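# Test a circuit board and sort it by result

## Task

Pick up the circuit board from the tray and seat it flat in the tester with its components facing up, both tester pins passing through the board's holes, and its white connector aimed at the lone black post. Shut the lid until the latch catches. Once the signal light shows green or red, release the lid by pressing down the small black tab on its hook, open it, and place the board entirely inside the bin matching that color. The bins are loose. You may release the board once its center is lower than that bin's rim. The board ending up in the wrong bin is a failure. Nothing may depend on the robot holding it at the end, and anything the robot is touching at the end must not drop more than about a fingernail's width once let go.

## Robot and tools

Robot: a single six-joint arm with a parallel two-finger gripper. Because there is only one arm, every command row is one list of 9 numbers.

Frames. Results report end_effector_position (metres) and end_effector_quat_wxyz in the scene frame. Its origin sits on the table surface under the arm base, +z is up, and +y lies to the left when facing along +x. The base may be slightly tilted, and the printed position drifts from the truth more at long reach. The gripper frame is different: the fingers extend along its +z and close along its y. The reported point is midway between the pads when shut. Closed fingertips stick out about 33 mm past it, open ones about 9 mm, and closing pushes the tips roughly 24 mm further out, so leave room above surfaces.

The row: [dx, dy, dz, rx, ry, rz, position, force_limit, speed], every value in [-1, 1]. The first six are an offset, not a pose, expressed in the gripper's own axes. They count from the gripper pose in the most recent result that shows it; before any such result in a scene, and for a second or later call within one reply, they count from where the robot is when the action begins. Scale: 1.0 equals 0.6 m of translation or 180 degrees of rotation; rx, ry, rz form one rotation vector. Rows inside one action all share that same reference, they do not add up. All-zero offsets pull the arm back to the reference; they are not a pause. The last three numbers are absolute gripper settings. position: +1 fully open (140 mm), about -0.8 pads touching, -1 closes until blocked. force_limit: -1 about 14 N, 0 about 60 N, +1 about 107 N (for parts up to 40 mm wide). speed: finger gap rate, -1 about 30 mm/s, 0 about 140, +1 about 250.

Tools.
- execute_actions {"actions": [...], "pictures": optional bool}. An empty list just returns the state. One action {"rows": [up to 15 rows], "steps": up to 15} runs one row per 1/30 s step, reusing the final row if rows run out (default 15 steps). One wait {"steps": n, up to 300} returns n steps after the previous result, with your thinking time included. A refused call moves nothing.
- move {"target": one row, "speed": m/s from 0.002 to 0.5, default 0.25; turning capped at twice that in rad/s}. Drives the gripper in a straight line toward the target over 0.5 to 10 s, cutting off at 10 s. It ignores obstacles, may lag, wander and exceed the speed near a straightened arm, and turns the short way. Finger values are sent at the start. It ends when arm and fingers settle, or 5 s after the path ends. The "move:" line reports done, off_target, moving, held or fault, plus limits: paced means the pose was clipped; held means a check blocked steps, after which the arm can jump quickly. The distance to target is given. The path waits until the robot is still, or 3 s at most.
- wait {"seconds": 0 to 10}: lets the simulation run with no new command.
- zoom_image {"camera": "cam_low" or "cam_wrist", "region": [x0, y0, x1, y1]} in image pixels from the top-left corner, no larger than 504 by 504.
- finished_scene {"scene": current scene number}: ends the scene for good and reports success. Replying with no tool call ends everything.

Cameras: cam_low is fixed, cam_wrist rides on the hand; both 672x504, with calibration (K, distortion, T_world_to_cam) supplied and possibly off by a couple of degrees and millimetres.

Motion facts. Each step, the commanded pose is limited to 70 mm and 16 degrees from the measured pose; when an action finishes the arm continues only to the last clipped pose, so read the new pose and send the remainder. Position wins over orientation when both can't be met. The simulation keeps running while you think; fingers in motion keep moving. A "Hand target" line shows where the controller is heading. "pose unreachable" and HELD mark steps the clearance check altered or blocked; posts under the base count as arm.

Gripping. Close with position -1 and confirm object_status 2. Codes: 0 moving, 1 blocked while opening, 2 blocked while closing, 3 reached target or pads met (thin items may still be held). Stalled fingers stay put until the position value changes by 0.01 or more, or the object yields or slips. To squeeze harder, raise force_limit and switch position between -1 and -0.98. position_measured is in counts, 3 open to 230 closed, not linear.

Faults to avoid. Contact torque reaching a joint's limit (142 N m for waist, shoulder, elbow; 35.6 N m for forearm roll, wrist pitch, wrist roll, held weight included) or an outside force of 150 N stops the arm for 10 s, skips the rest of the call, and lets it yield. The arm is stiff, so aim only slightly beyond a contact and approach slowly. Flange force gives the measured external force including held weight; it is noisy, worst right after abrupt stops. MOTOR HOT warns of heating from holding loads; OVER-TEMPERATURE FAULT brakes the arm until cooled.

Care. Held parts may be tugged and loose items pushed at random. Don't drop, slam or shove things, and never let anything leave the table.

Each tool is called as name(argument=value, ...) on one line, values as JSON.

## Session

I'll start by looking at the current state of the scene.

execute_actions(actions=[])

Scene clock: 0.00 s of 12600.00 s.
end_effector_position=(+0.9103, +0.1322, +0.1534) position_measured=3 object_status=3 end_effector_quat_wxyz=(+0.069, -0.298, +0.913, -0.271)
Joint positions: [ 0.34   0.738  0.769  0.224 -1.111 -1.452]
Joint velocities: [-0.001 -0.     0.     0.    -0.    -0.   ]
Flange force (N, the push that the arm receives, along the gripper's own x y z axes): no reading
Hand target: +0.910, +0.132, +0.153; +0.069, -0.298, +0.913, -0.271

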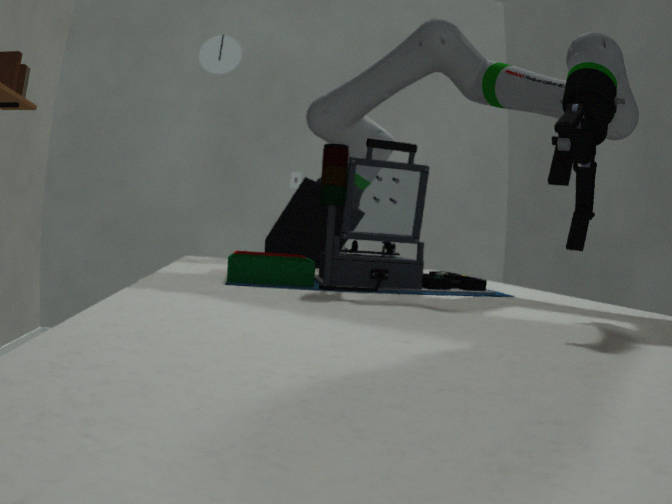

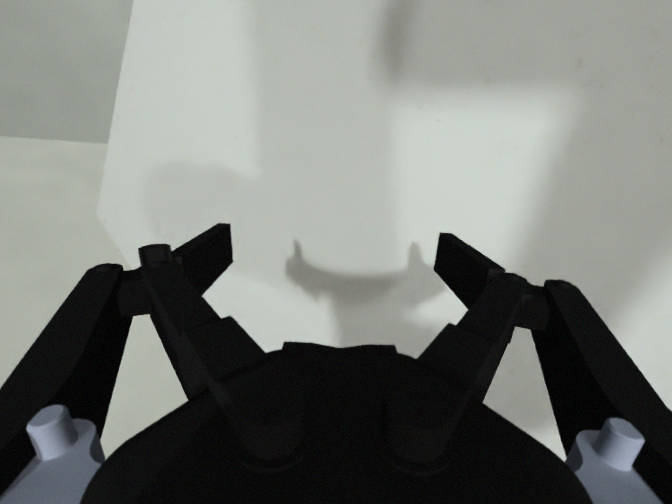

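zoom_image(camera="cam_low", region=[210, 120, 530, 320])

Region (210, 120, 530, 320) of cam_low's 672x504 image, scaled by 1.575, with more detail than that image has; it fills the top 315 rows of this view, and the rest is white.

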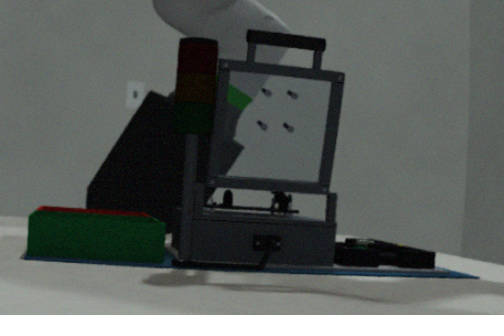

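move(target=[0.6442, -0.2418, -0.4058, -0.1777, 0.0452, 0.1954, 1, 0, 0], speed=0.3)

Scene clock: 92.97 s of 12600.00 s.
end_effector_position=(+0.5987, -0.0811, +0.4496) position_measured=3 object_status=3 end_effector_quat_wxyz=(-0.000, +0.001, +1.000, -0.000)
Joint positions: [-0.496  0.337  0.586 -0.554 -1.795 -1.198]
Joint velocities: [-0.001  0.001 -0.001 -0.001 -0.001 -0.   ]
Flange force (N, the push that the arm receives, along the gripper's own x y z axes): [-1.1 -0.5 0.6]
Hand target: +0.599, -0.081, +0.450; -0.000, +0.002, +1.000, -0.000
Off the commanded pose: 0.001 m, 0 deg.
After step 90, 87.87 s passed at rest.
move: done
camera_calibration (this result's frames):
cam_wrist: T_world_to_cam=[[-0.0284986, 0.999318, 0.02346, 0.0820073], [0.940626, 0.0188682, 0.338921, -0.723806], [0.338248, 0.0317259, -0.940522, 0.412327], [0, 0, 0, 1]] pos_world=[0.543699, -0.0813759, 0.631192]

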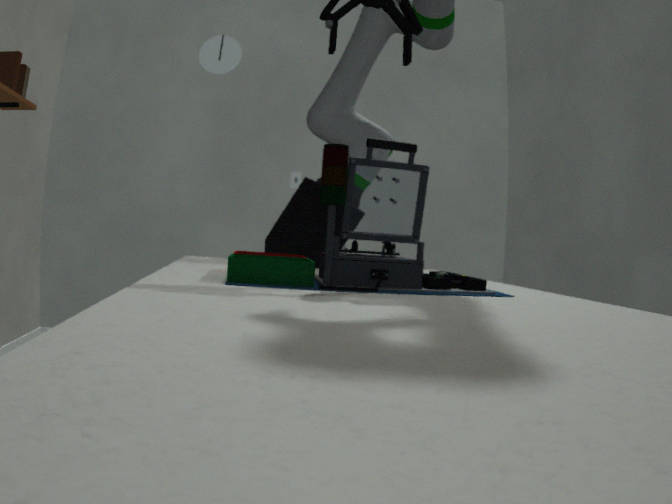

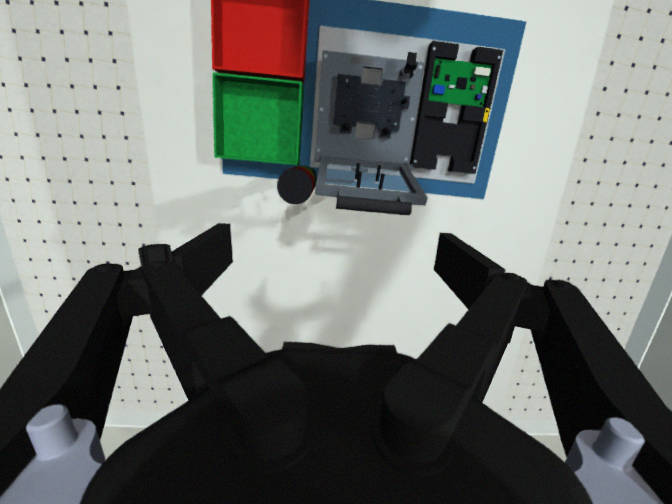

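zoom_image(camera="cam_wrist", region=[300, 0, 540, 220])

zoom_image(camera="cam_wrist", region=[310, 30, 430, 150])

zoom_image(camera="cam_wrist", region=[405, 30, 515, 185])

Region (300, 0, 540, 220) of cam_wrist's 672x504 image, scaled by 2.100, with more detail than that image has; it fills the top 462 rows of this view, and the rest is white.

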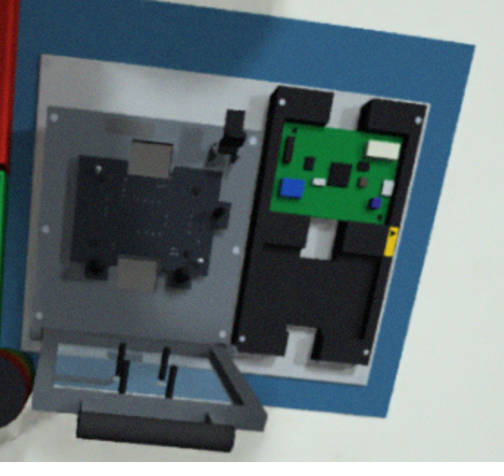

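Region (310, 30, 430, 150) of cam_wrist's 672x504 image, scaled by 4.200, with more detail than that image has.

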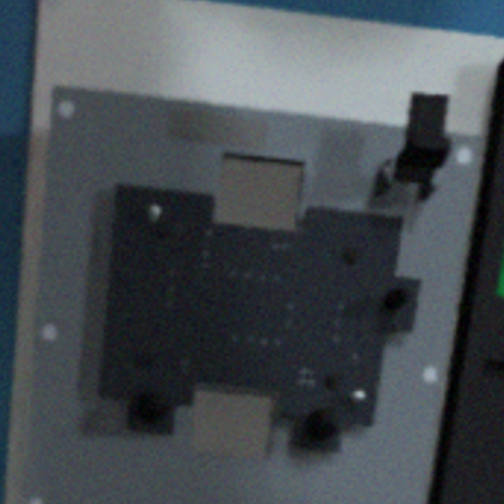

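Region (405, 30, 515, 185) of cam_wrist's 672x504 image, scaled by 3.252, with more detail than that image has; it fills the left 358 columns of this view, and the rest is white.

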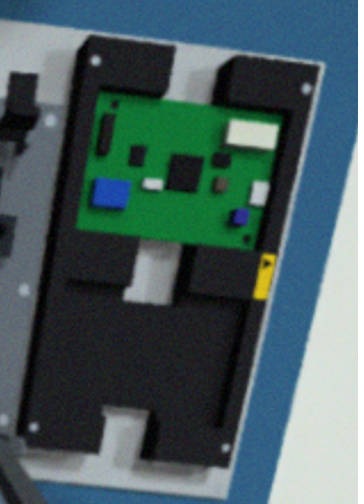

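move(target=[0.2178, 0.1135, 0.1493, 0, 0, 0.5206, 0.3, 0, 0], speed=0.45)

move(target=[0, 0, 0.3167, 0, 0, 0, 0.3, 0, 0], speed=0.2)

Scene clock: 215.27 s of 12600.00 s.
end_effector_position=(+0.4681, -0.0126, +0.3604) position_measured=91 object_status=3 end_effector_quat_wxyz=(+0.000, +0.730, +0.683, -0.001)
Joint positions: [-0.392 -0.048 -0.032 -0.537 -1.542 -2.8  ]
Joint velocities: [ 0.001 -0.002 -0.002  0.001  0.001 -0.003]
Flange force (N, the push that the arm receives, along the gripper's own x y z axes): [-1.5 3.9 -0.8]
Hand target: +0.468, -0.013, +0.360; +0.000, +0.730, +0.683, -0.001
Off the commanded pose: 0.000 m, 0 deg.
After step 90, 117.00 s passed at rest.
move: done
camera_calibration (this result's frames):
cam_wrist: T_world_to_cam=[[0.999101, -0.0353228, 0.0234449, -0.482103], [-0.0411992, -0.939376, 0.340405, -0.125049], [0.00999957, -0.341064, -0.939987, 0.519181], [0, 0, 0, 1]] pos_world=[0.471326, 0.0425769, 0.541893]

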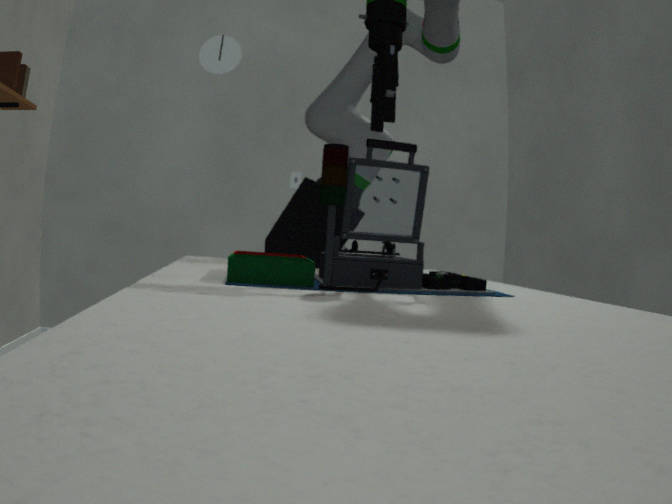

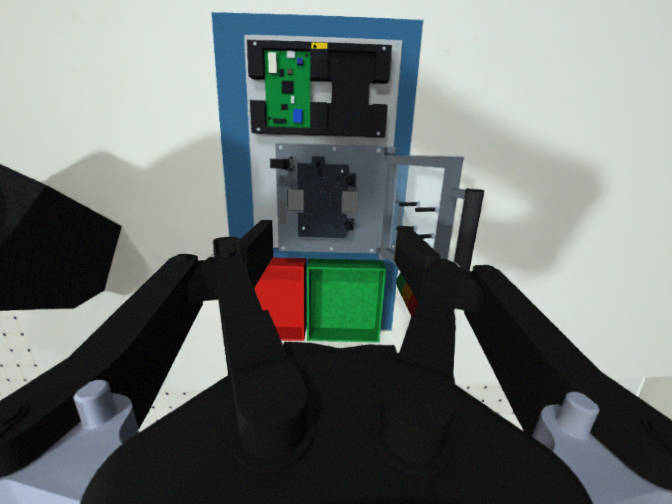

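Scene clock: 216.63 s of 12600.00 s.
end_effector_position=(+0.4681, -0.0120, +0.1704) position_measured=91 object_status=3 end_effector_quat_wxyz=(-0.000, +0.730, +0.684, -0.000)
Joint positions: [-0.164  0.073 -0.296 -0.581 -1.097 -2.787]
Joint velocities: [-0.001  0.001 -0.     0.     0.001  0.   ]
Flange force (N, the push that the arm receives, along the gripper's own x y z axes): [-1.7 1.4 -0.7]
Hand target: +0.468, -0.012, +0.170; -0.000, +0.730, +0.684, -0.000
Off the commanded pose: 0.001 m, 0 deg.
move: done
camera_calibration (this result's frames):
cam_wrist: T_world_to_cam=[[0.999141, -0.0340422, 0.0236241, -0.477643], [-0.0400524, -0.939549, 0.340065, -0.0603268], [0.0106195, -0.340719, -0.940105, 0.34049], [0, 0, 0, 1]] pos_world=[0.4712, 0.0430713, 0.351895]

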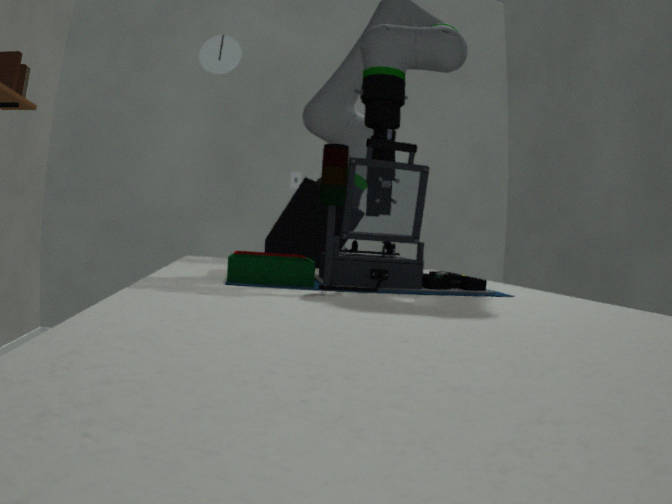

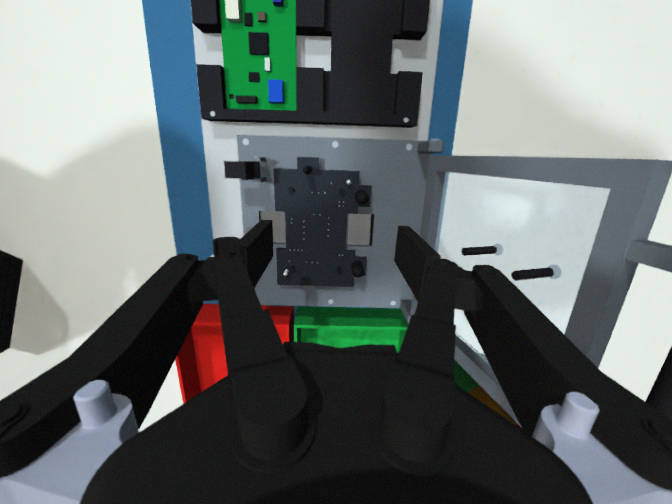

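zoom_image(camera="cam_wrist", region=[220, 130, 400, 310])

zoom_image(camera="cam_wrist", region=[290, 145, 380, 235])

zoom_image(camera="cam_wrist", region=[215, 135, 305, 225])

zoom_image(camera="cam_wrist", region=[265, 225, 385, 305])

Region (220, 130, 400, 310) of cam_wrist's 672x504 image, scaled by 2.800, with more detail than that image has.

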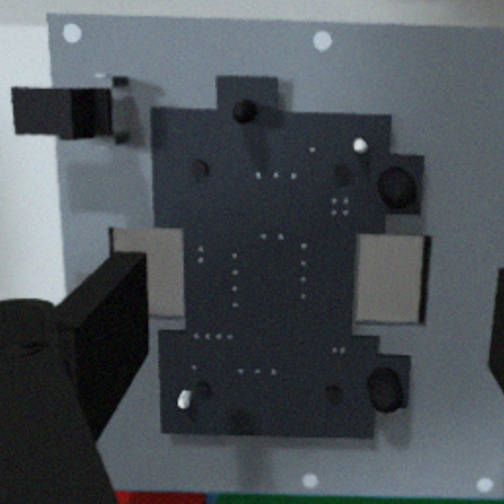

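Region (290, 145, 380, 235) of cam_wrist's 672x504 image, scaled by 5.600, with more detail than that image has.

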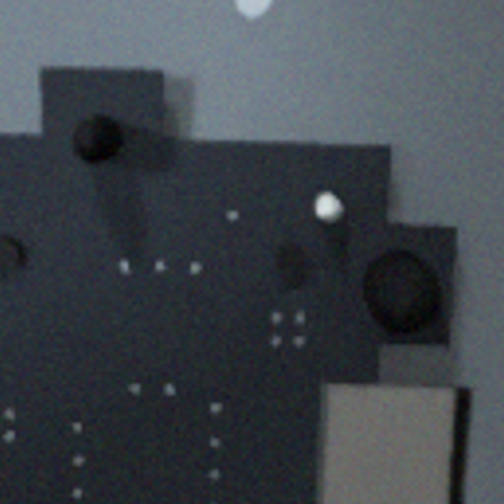

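Region (215, 135, 305, 225) of cam_wrist's 672x504 image, scaled by 5.600, with more detail than that image has.

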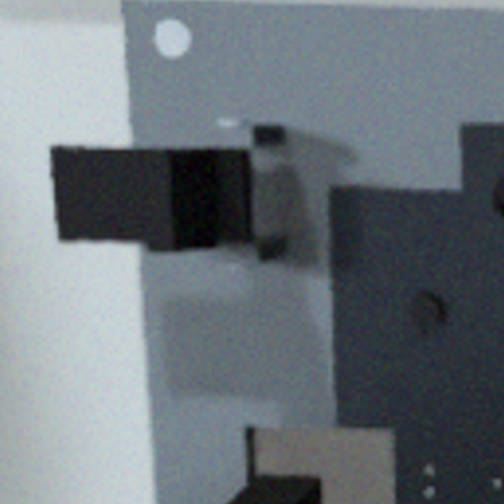

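Region (265, 225, 385, 305) of cam_wrist's 672x504 image, scaled by 4.200, with more detail than that image has.

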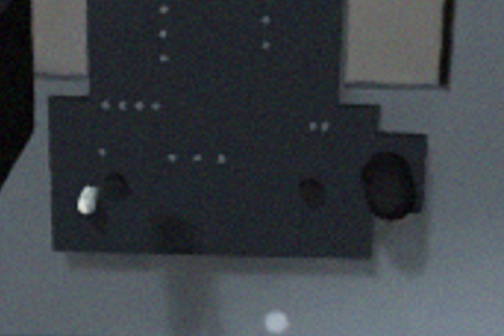

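zoom_image(camera="cam_low", region=[315, 130, 495, 300])

zoom_image(camera="cam_low", region=[325, 200, 435, 300])

Region (315, 130, 495, 300) of cam_low's 672x504 image, scaled by 2.800, with more detail than that image has.

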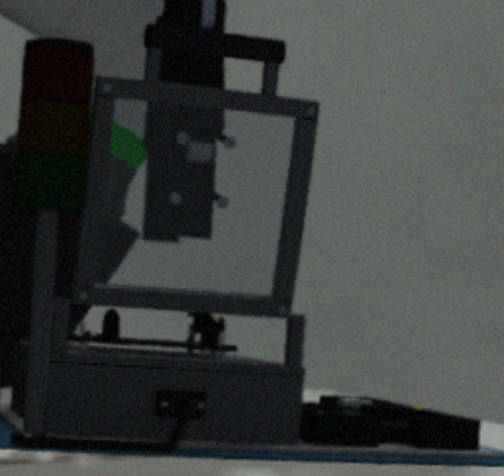

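Region (325, 200, 435, 300) of cam_low's 672x504 image, scaled by 4.582, with more detail than that image has; it fills the top 458 rows of this view, and the rest is white.

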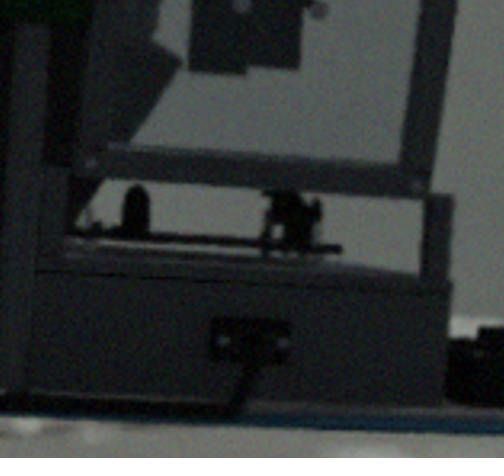

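zoom_image(camera="cam_wrist", region=[235, 200, 435, 300])

zoom_image(camera="cam_wrist", region=[240, 210, 300, 270])

zoom_image(camera="cam_wrist", region=[375, 215, 435, 275])

Region (235, 200, 435, 300) of cam_wrist's 672x504 image, scaled by 2.520, with more detail than that image has.

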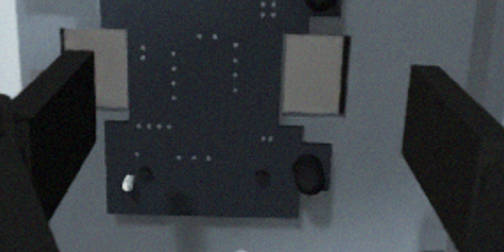

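Region (240, 210, 300, 270) of cam_wrist's 672x504 image, scaled by 8.400, with more detail than that image has.

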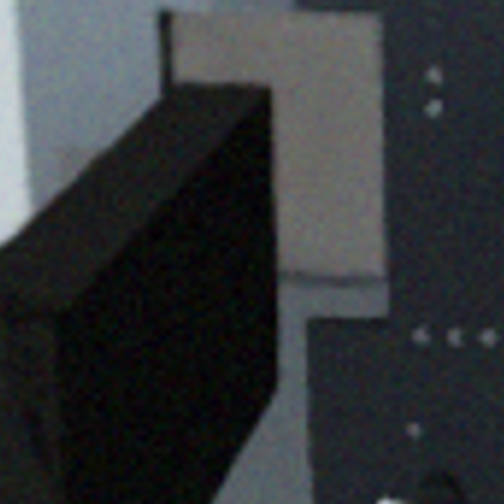

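Region (375, 215, 435, 275) of cam_wrist's 672x504 image, scaled by 8.400, with more detail than that image has.

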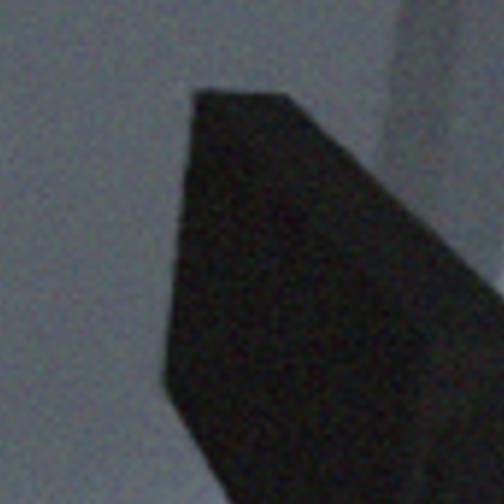

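move(target=[-0.015, -0.0283, 0.104, 0, 0, 0, 0.3, 0, 0], speed=0.1)

Scene clock: 337.63 s of 12600.00 s.
end_effector_position=(+0.4505, -0.0197, +0.1080) position_measured=91 object_status=3 end_effector_quat_wxyz=(-0.000, +0.730, +0.684, -0.000)
Joint positions: [-0.118  0.147 -0.371 -0.632 -0.951 -2.726]
Joint velocities: [ 0.001  0.001 -0.     0.     0.001  0.   ]
Flange force (N, the push that the arm receives, along the gripper's own x y z axes): [-4.2 5.5 2.2]
Hand target: +0.450, -0.020, +0.108; -0.000, +0.730, +0.684, -0.000
Off the commanded pose: 0.000 m, 0 deg.
After step 90, 117.00 s passed at rest.
move: done
camera_calibration (this result's frames):
cam_wrist: T_world_to_cam=[[0.999155, -0.0336566, 0.023584, -0.458861], [-0.0396742, -0.939626, 0.339896, -0.04715], [0.0107204, -0.340545, -0.940167, 0.279375], [0, 0, 0, 1]] pos_world=[0.453607, 0.0353925, 0.289507]

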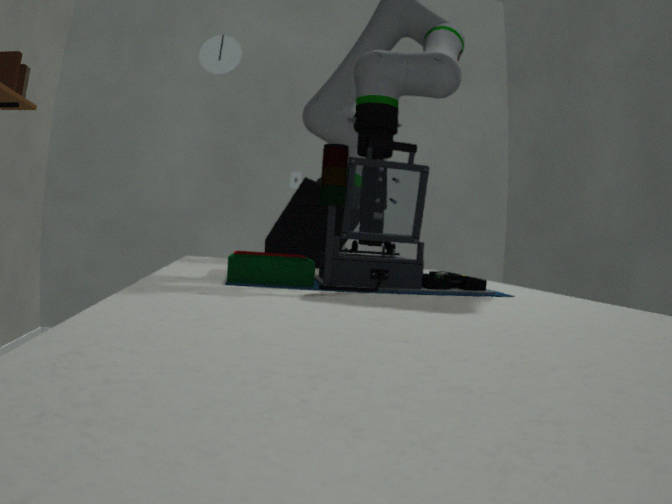

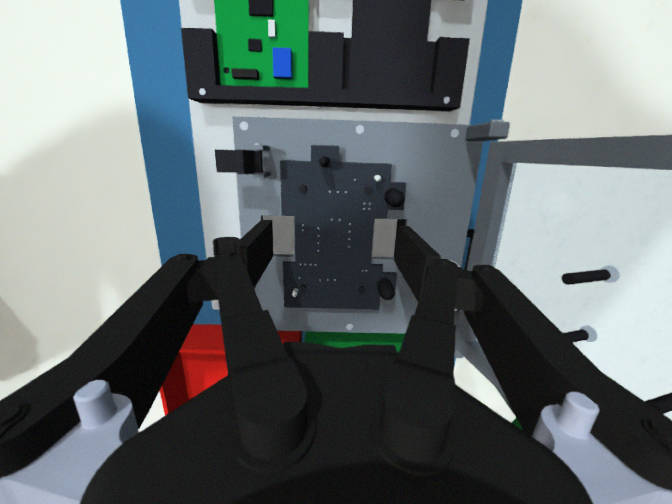

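zoom_image(camera="cam_wrist", region=[250, 135, 430, 325])

zoom_image(camera="cam_wrist", region=[350, 155, 410, 215])

zoom_image(camera="cam_wrist", region=[270, 255, 330, 315])

zoom_image(camera="cam_wrist", region=[205, 130, 345, 200])

zoom_image(camera="cam_low", region=[335, 220, 425, 270])

Region (250, 135, 430, 325) of cam_wrist's 672x504 image, scaled by 2.653, with more detail than that image has; it fills the left 477 columns of this view, and the rest is white.

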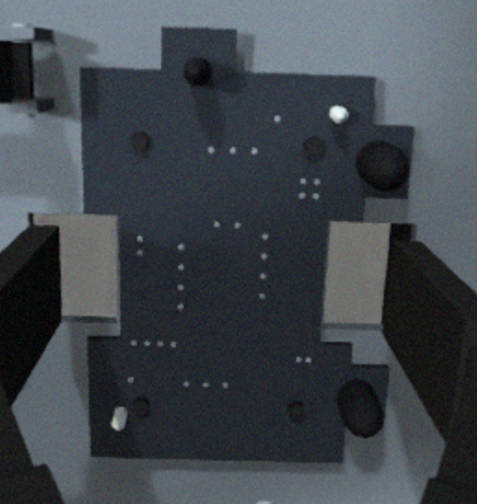

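Region (350, 155, 410, 215) of cam_wrist's 672x504 image, scaled by 8.400, with more detail than that image has.

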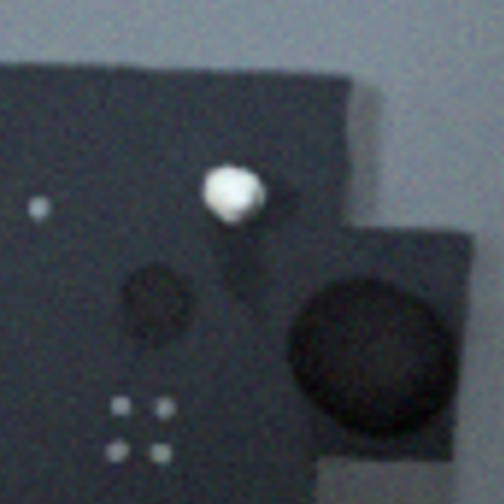

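Region (270, 255, 330, 315) of cam_wrist's 672x504 image, scaled by 8.400, with more detail than that image has.

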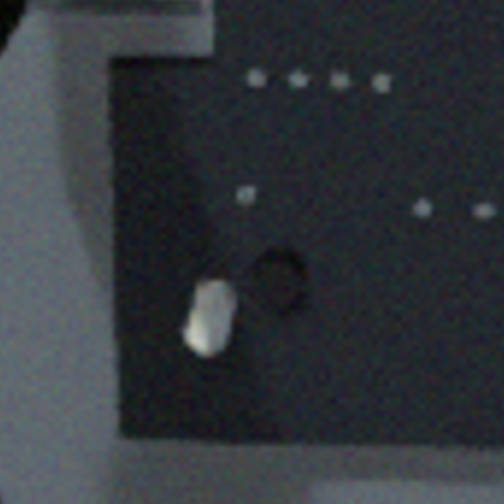

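Region (205, 130, 345, 200) of cam_wrist's 672x504 image, scaled by 3.600, with more detail than that image has.

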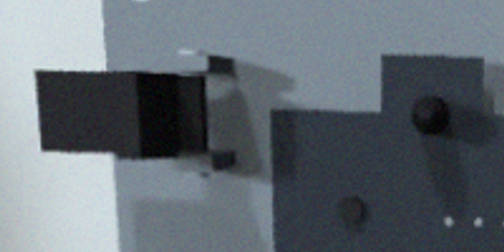

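Region (335, 220, 425, 270) of cam_low's 672x504 image, scaled by 5.600, with more detail than that image has.

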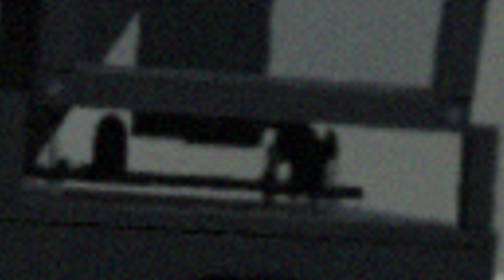

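zoom_image(camera="cam_wrist", region=[175, 0, 365, 115])

zoom_image(camera="cam_low", region=[410, 255, 520, 305])

Region (175, 0, 365, 115) of cam_wrist's 672x504 image, scaled by 2.653, with more detail than that image has; it fills the top 305 rows of this view, and the rest is white.

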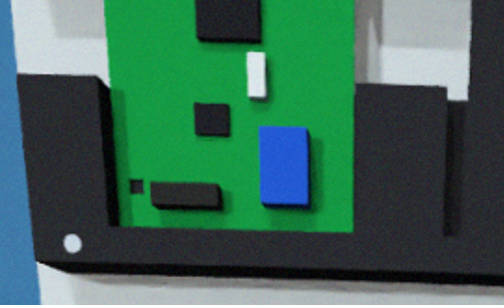

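Region (410, 255, 520, 305) of cam_low's 672x504 image, scaled by 4.582, with more detail than that image has; it fills the top 229 rows of this view, and the rest is white.

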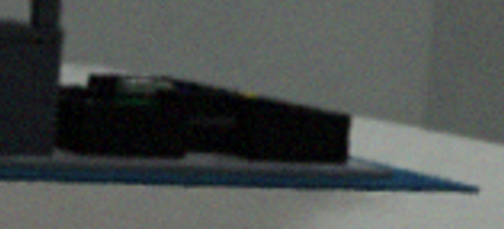

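move(target=[0, 0, -0.075, 0, 0, 0, 0.3, 0, 0], speed=0.15)

move(target=[0.2798, -0.1005, 0.0333, 0, 0, 0, 0.3, 0, 0], speed=0.25)

move(target=[0, 0, 0.1083, 0, 0, 0, 0.3, 0, 0], speed=0.12)

Scene clock: 407.40 s of 12600.00 s.
end_effector_position=(+0.4505, -0.0198, +0.1530) position_measured=91 object_status=3 end_effector_quat_wxyz=(-0.000, +0.730, +0.684, -0.000)
Joint positions: [-0.168  0.077 -0.348 -0.599 -1.052 -2.747]
Joint velocities: [ 0.001 -0.001 -0.001  0.    -0.001  0.   ]
Flange force (N, the push that the arm receives, along the gripper's own x y z axes): [-2.1 5.8 0.9]
Hand target: +0.451, -0.020, +0.153; -0.000, +0.730, +0.684, -0.000
Off the commanded pose: 0.000 m, 0 deg.
After step 90, 66.00 s passed at rest.
move: done
camera_calibration (this result's frames):
cam_wrist: T_world_to_cam=[[0.999148, -0.0339217, 0.0235169, -0.459914], [-0.0399022, -0.939567, 0.340031, -0.0624961], [0.0105613, -0.340679, -0.94012, 0.321667], [0, 0, 0, 1]] pos_world=[0.453631, 0.0352648, 0.334472]

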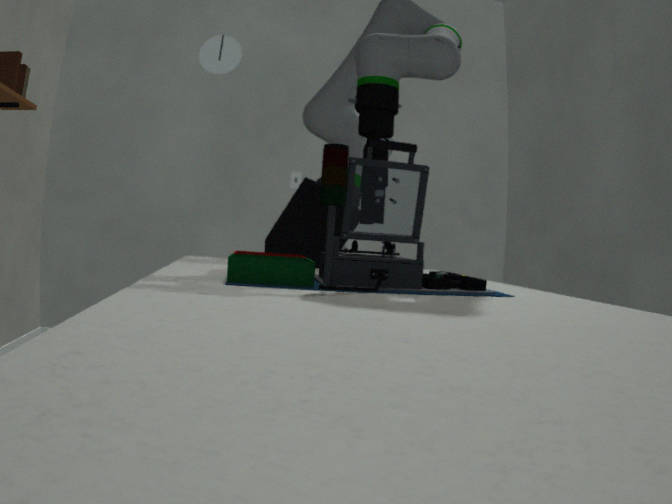

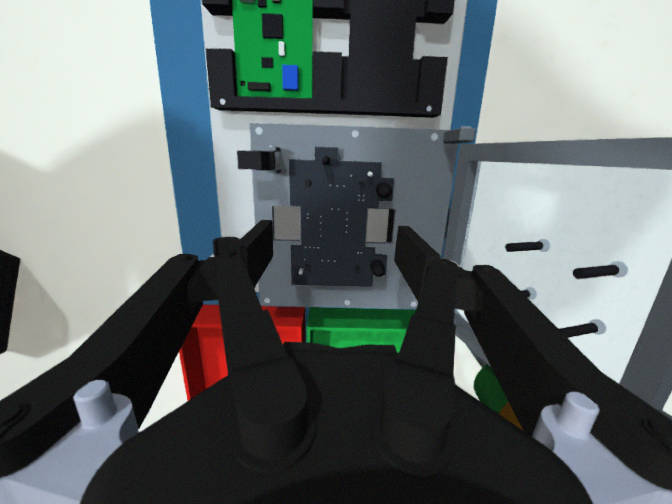

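Scene clock: 408.63 s of 12600.00 s.
end_effector_position=(+0.4021, +0.1522, +0.1335) position_measured=91 object_status=3 end_effector_quat_wxyz=(-0.000, +0.730, +0.684, +0.001)
Joint positions: [ 0.354 -0.248 -0.552 -0.458 -0.902 -3.328]
Joint velocities: [ 0.005 -0.003 -0.002  0.006  0.003 -0.009]
Flange force (N, the push that the arm receives, along the gripper's own x y z axes): [1.5 5.5 3.0]
Hand target: +0.402, +0.152, +0.133; +0.000, +0.730, +0.684, +0.001
Off the commanded pose: 0.001 m, 0 deg.
move: done
camera_calibration (this result's frames):
cam_wrist: T_world_to_cam=[[0.999119, -0.0336738, 0.0250351, -0.405504], [-0.0401698, -0.940026, 0.338728, 0.104203], [0.0121273, -0.339436, -0.940551, 0.361717], [0, 0, 0, 1]] pos_world=[0.404946, 0.207078, 0.315069]

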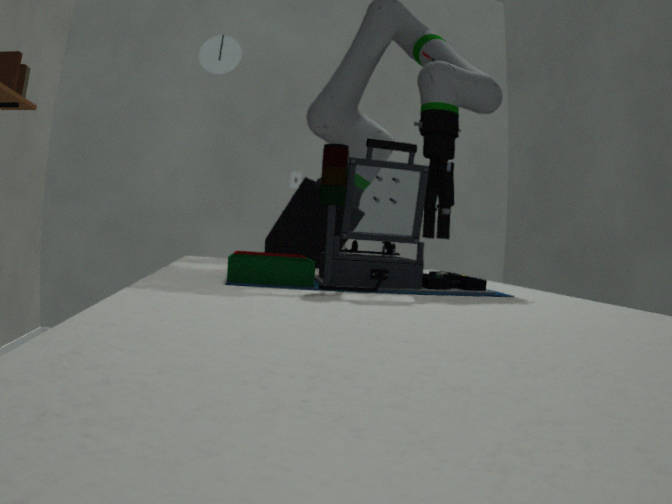

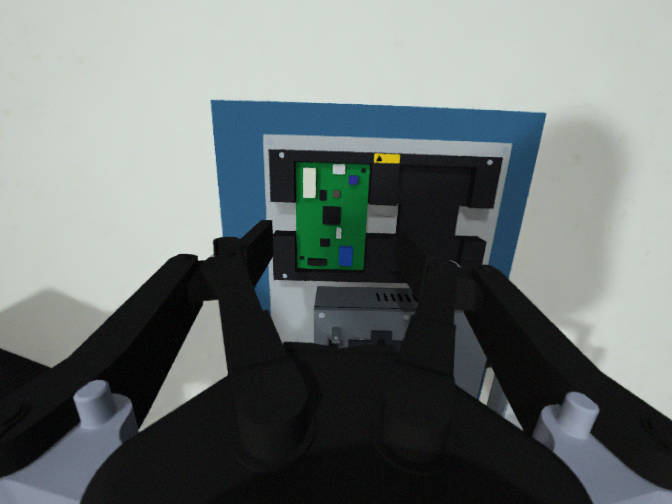

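Scene clock: 409.53 s of 12600.00 s.
end_effector_position=(+0.4020, +0.1525, +0.0685) position_measured=91 object_status=3 end_effector_quat_wxyz=(-0.000, +0.730, +0.684, +0.001)
Joint positions: [ 0.418 -0.111 -0.577 -0.504 -0.731 -3.296]
Joint velocities: [ 0.     0.002  0.002 -0.001  0.001  0.001]
Flange force (N, the push that the arm receives, along the gripper's own x y z axes): [-2.2 6.0 3.1]
Hand target: +0.402, +0.153, +0.068; -0.000, +0.730, +0.684, +0.001
Off the commanded pose: 0.000 m, 0 deg.
move: done
camera_calibration (this result's frames):
cam_wrist: T_world_to_cam=[[0.999134, -0.0333417, 0.0248911, -0.403796], [-0.0398052, -0.94013, 0.338483, 0.12635], [0.0121153, -0.33918, -0.940643, 0.300636], [0, 0, 0, 1]] pos_world=[0.404834, 0.207292, 0.250075]

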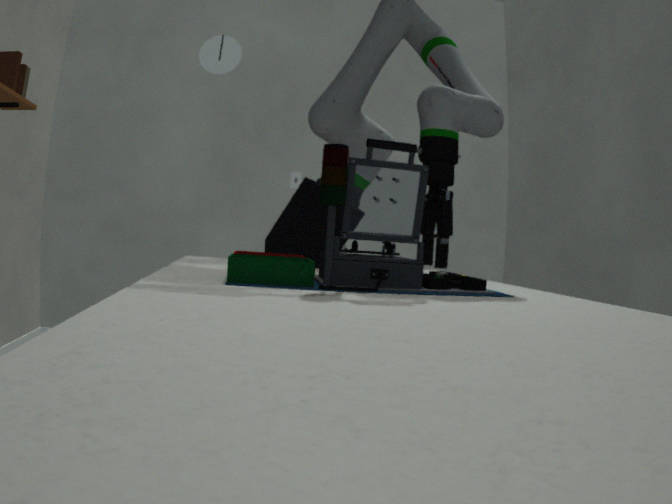

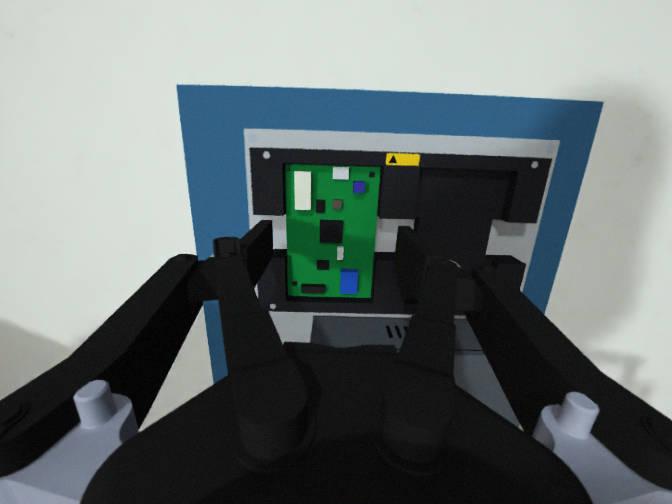

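zoom_image(camera="cam_wrist", region=[245, 140, 425, 320])

zoom_image(camera="cam_wrist", region=[345, 155, 405, 215])

zoom_image(camera="cam_wrist", region=[270, 250, 330, 310])

zoom_image(camera="cam_low", region=[410, 245, 500, 300])

Region (245, 140, 425, 320) of cam_wrist's 672x504 image, scaled by 2.800, with more detail than that image has.

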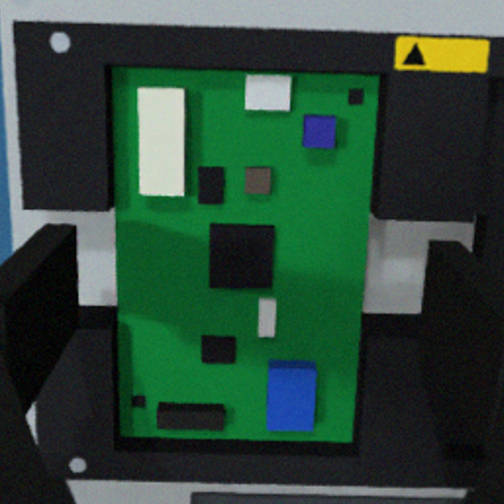

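Region (345, 155, 405, 215) of cam_wrist's 672x504 image, scaled by 8.400, with more detail than that image has.

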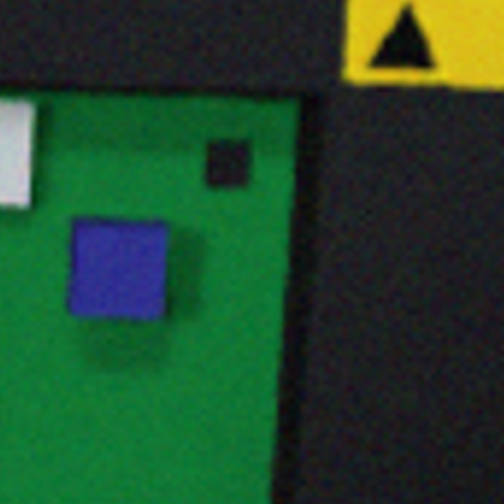

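Region (270, 250, 330, 310) of cam_wrist's 672x504 image, scaled by 8.400, with more detail than that image has.

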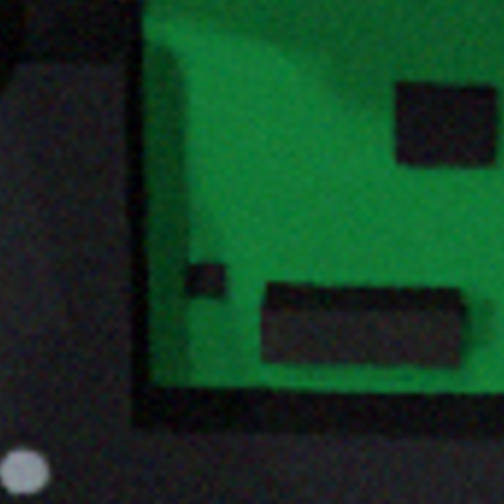

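Region (410, 245, 500, 300) of cam_low's 672x504 image, scaled by 5.600, with more detail than that image has.

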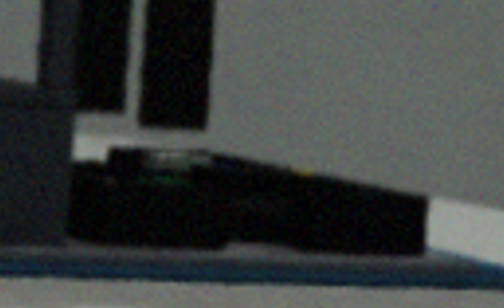

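move(target=[-0.0038, -0.0043, 0.0425, 0, 0, -0.0044, 0.3, 0, 0], speed=0.04)

Scene clock: 511.70 s of 12600.00 s.
end_effector_position=(+0.3992, +0.1504, +0.0430) position_measured=91 object_status=3 end_effector_quat_wxyz=(-0.000, +0.725, +0.689, +0.001)
Joint positions: [ 0.436 -0.052 -0.583 -0.534 -0.667 -3.254]
Joint velocities: [ 0.001  0.001  0.001 -0.002  0.     0.001]
Flange force (N, the push that the arm receives, along the gripper's own x y z axes): [-1.9 3.5 0.2]
Hand target: +0.399, +0.150, +0.043; -0.000, +0.725, +0.689, +0.001
Off the commanded pose: 0.000 m, 0 deg.
After step 90, 98.23 s passed at rest.
move: done
camera_calibration (this result's frames):
cam_wrist: T_world_to_cam=[[0.999503, -0.0194322, 0.024806, -0.402668], [-0.0266865, -0.940613, 0.33843, 0.12781], [0.0167564, -0.338924, -0.940664, 0.274094], [0, 0, 0, 1]] pos_world=[0.401286, 0.205292, 0.224564]

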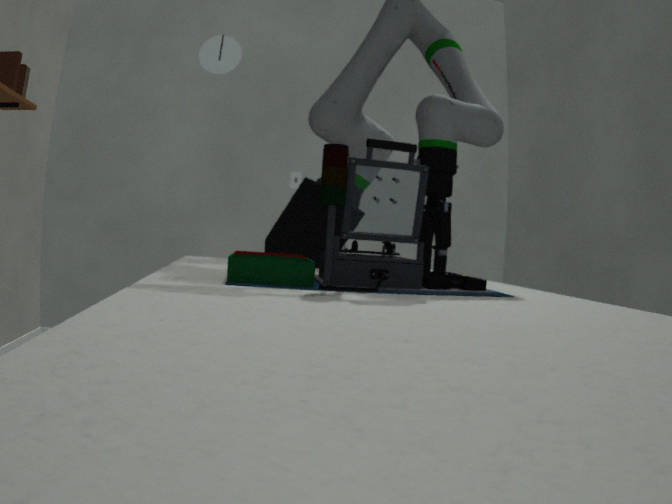

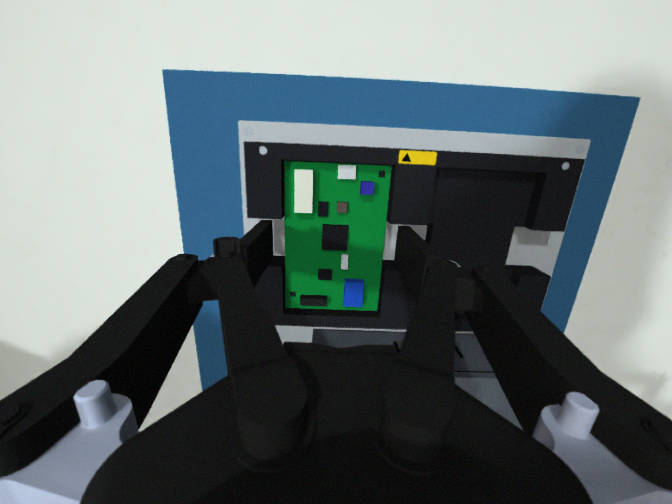

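zoom_image(camera="cam_wrist", region=[245, 145, 425, 325])

zoom_image(camera="cam_wrist", region=[250, 205, 320, 275])

zoom_image(camera="cam_wrist", region=[355, 210, 425, 280])

Region (245, 145, 425, 325) of cam_wrist's 672x504 image, scaled by 2.800, with more detail than that image has.

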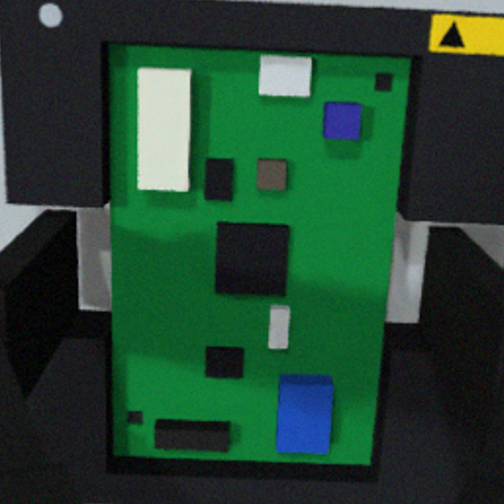

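Region (250, 205, 320, 275) of cam_wrist's 672x504 image, scaled by 7.200, with more detail than that image has.

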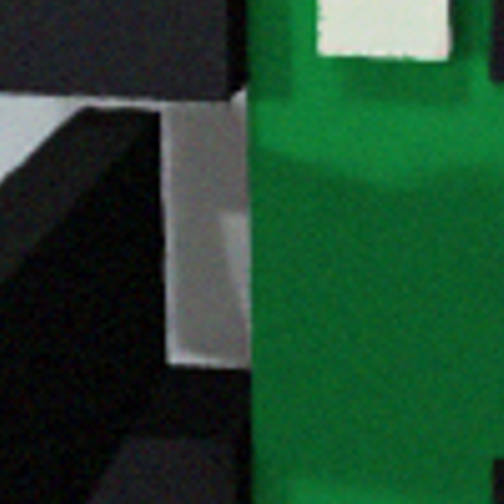

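Region (355, 210, 425, 280) of cam_wrist's 672x504 image, scaled by 7.200, with more detail than that image has.

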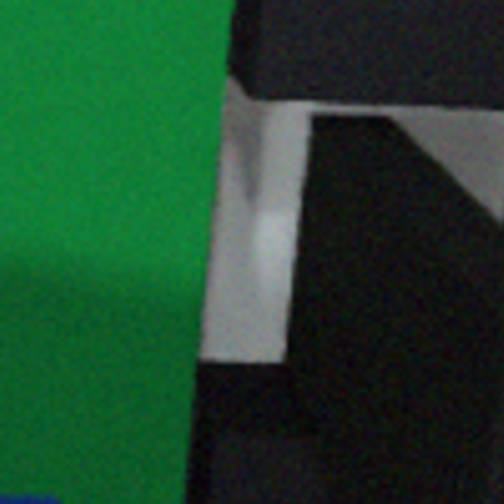

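execute_actions(actions=[{"rows": [[0, 0, 0, 0, 0, 0, -1, 0.1, -0.6]], "steps": 15}])

Scene clock: 531.30 s of 12600.00 s.
end_effector_position=(+0.3992, +0.1505, +0.0430) position_measured=126 object_status=0 end_effector_quat_wxyz=(-0.000, +0.725, +0.689, +0.001)
Joint positions: [ 0.436 -0.052 -0.583 -0.534 -0.667 -3.254]
Joint velocities: [-0.002 -0.     0.001 -0.    -0.    -0.   ]
Flange force (N, the push that the arm receives, along the gripper's own x y z axes): [0.1 -4.5 -45.0]
Hand target: +0.399, +0.150, +0.043; -0.000, +0.725, +0.689, +0.001
Off the commanded pose: 0.000 m, 0 deg.
Steps of this call (steps 1 to 90: nothing new was sent; then 16.10 s passed at rest; steps 91 to 105: all 15 steps of this action). Readings (end_effector_position | what the end effector reports):
91: (+0.3992, +0.1505, +0.0430) | position_measured=91 object_status=0
92: (+0.3992, +0.1505, +0.0430) | position_measured=94 object_status=0
94: (+0.3992, +0.1505, +0.0430) | position_measured=102 object_status=0
98: (+0.3992, +0.1505, +0.0430) | position_measured=118 object_status=0
105: the state above
camera_calibration (this result's frames):
cam_wrist: T_world_to_cam=[[0.999502, -0.0193808, 0.0249204, -0.402739], [-0.0266757, -0.940639, 0.338358, 0.127854], [0.0168835, -0.338854, -0.940688, 0.274067], [0, 0, 0, 1]] pos_world=[0.401322, 0.205328, 0.224587]

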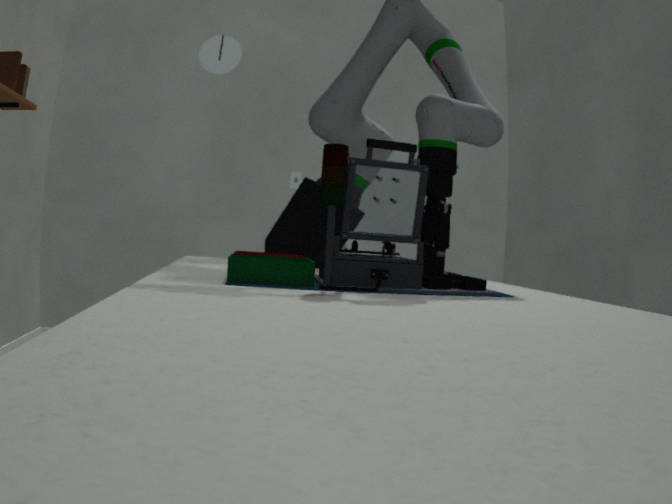

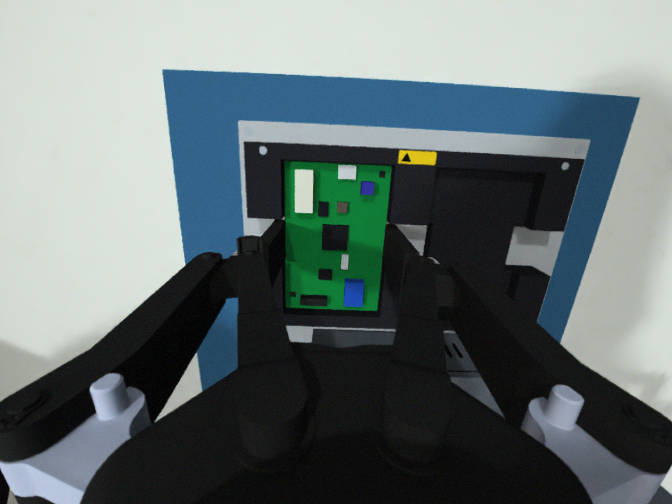

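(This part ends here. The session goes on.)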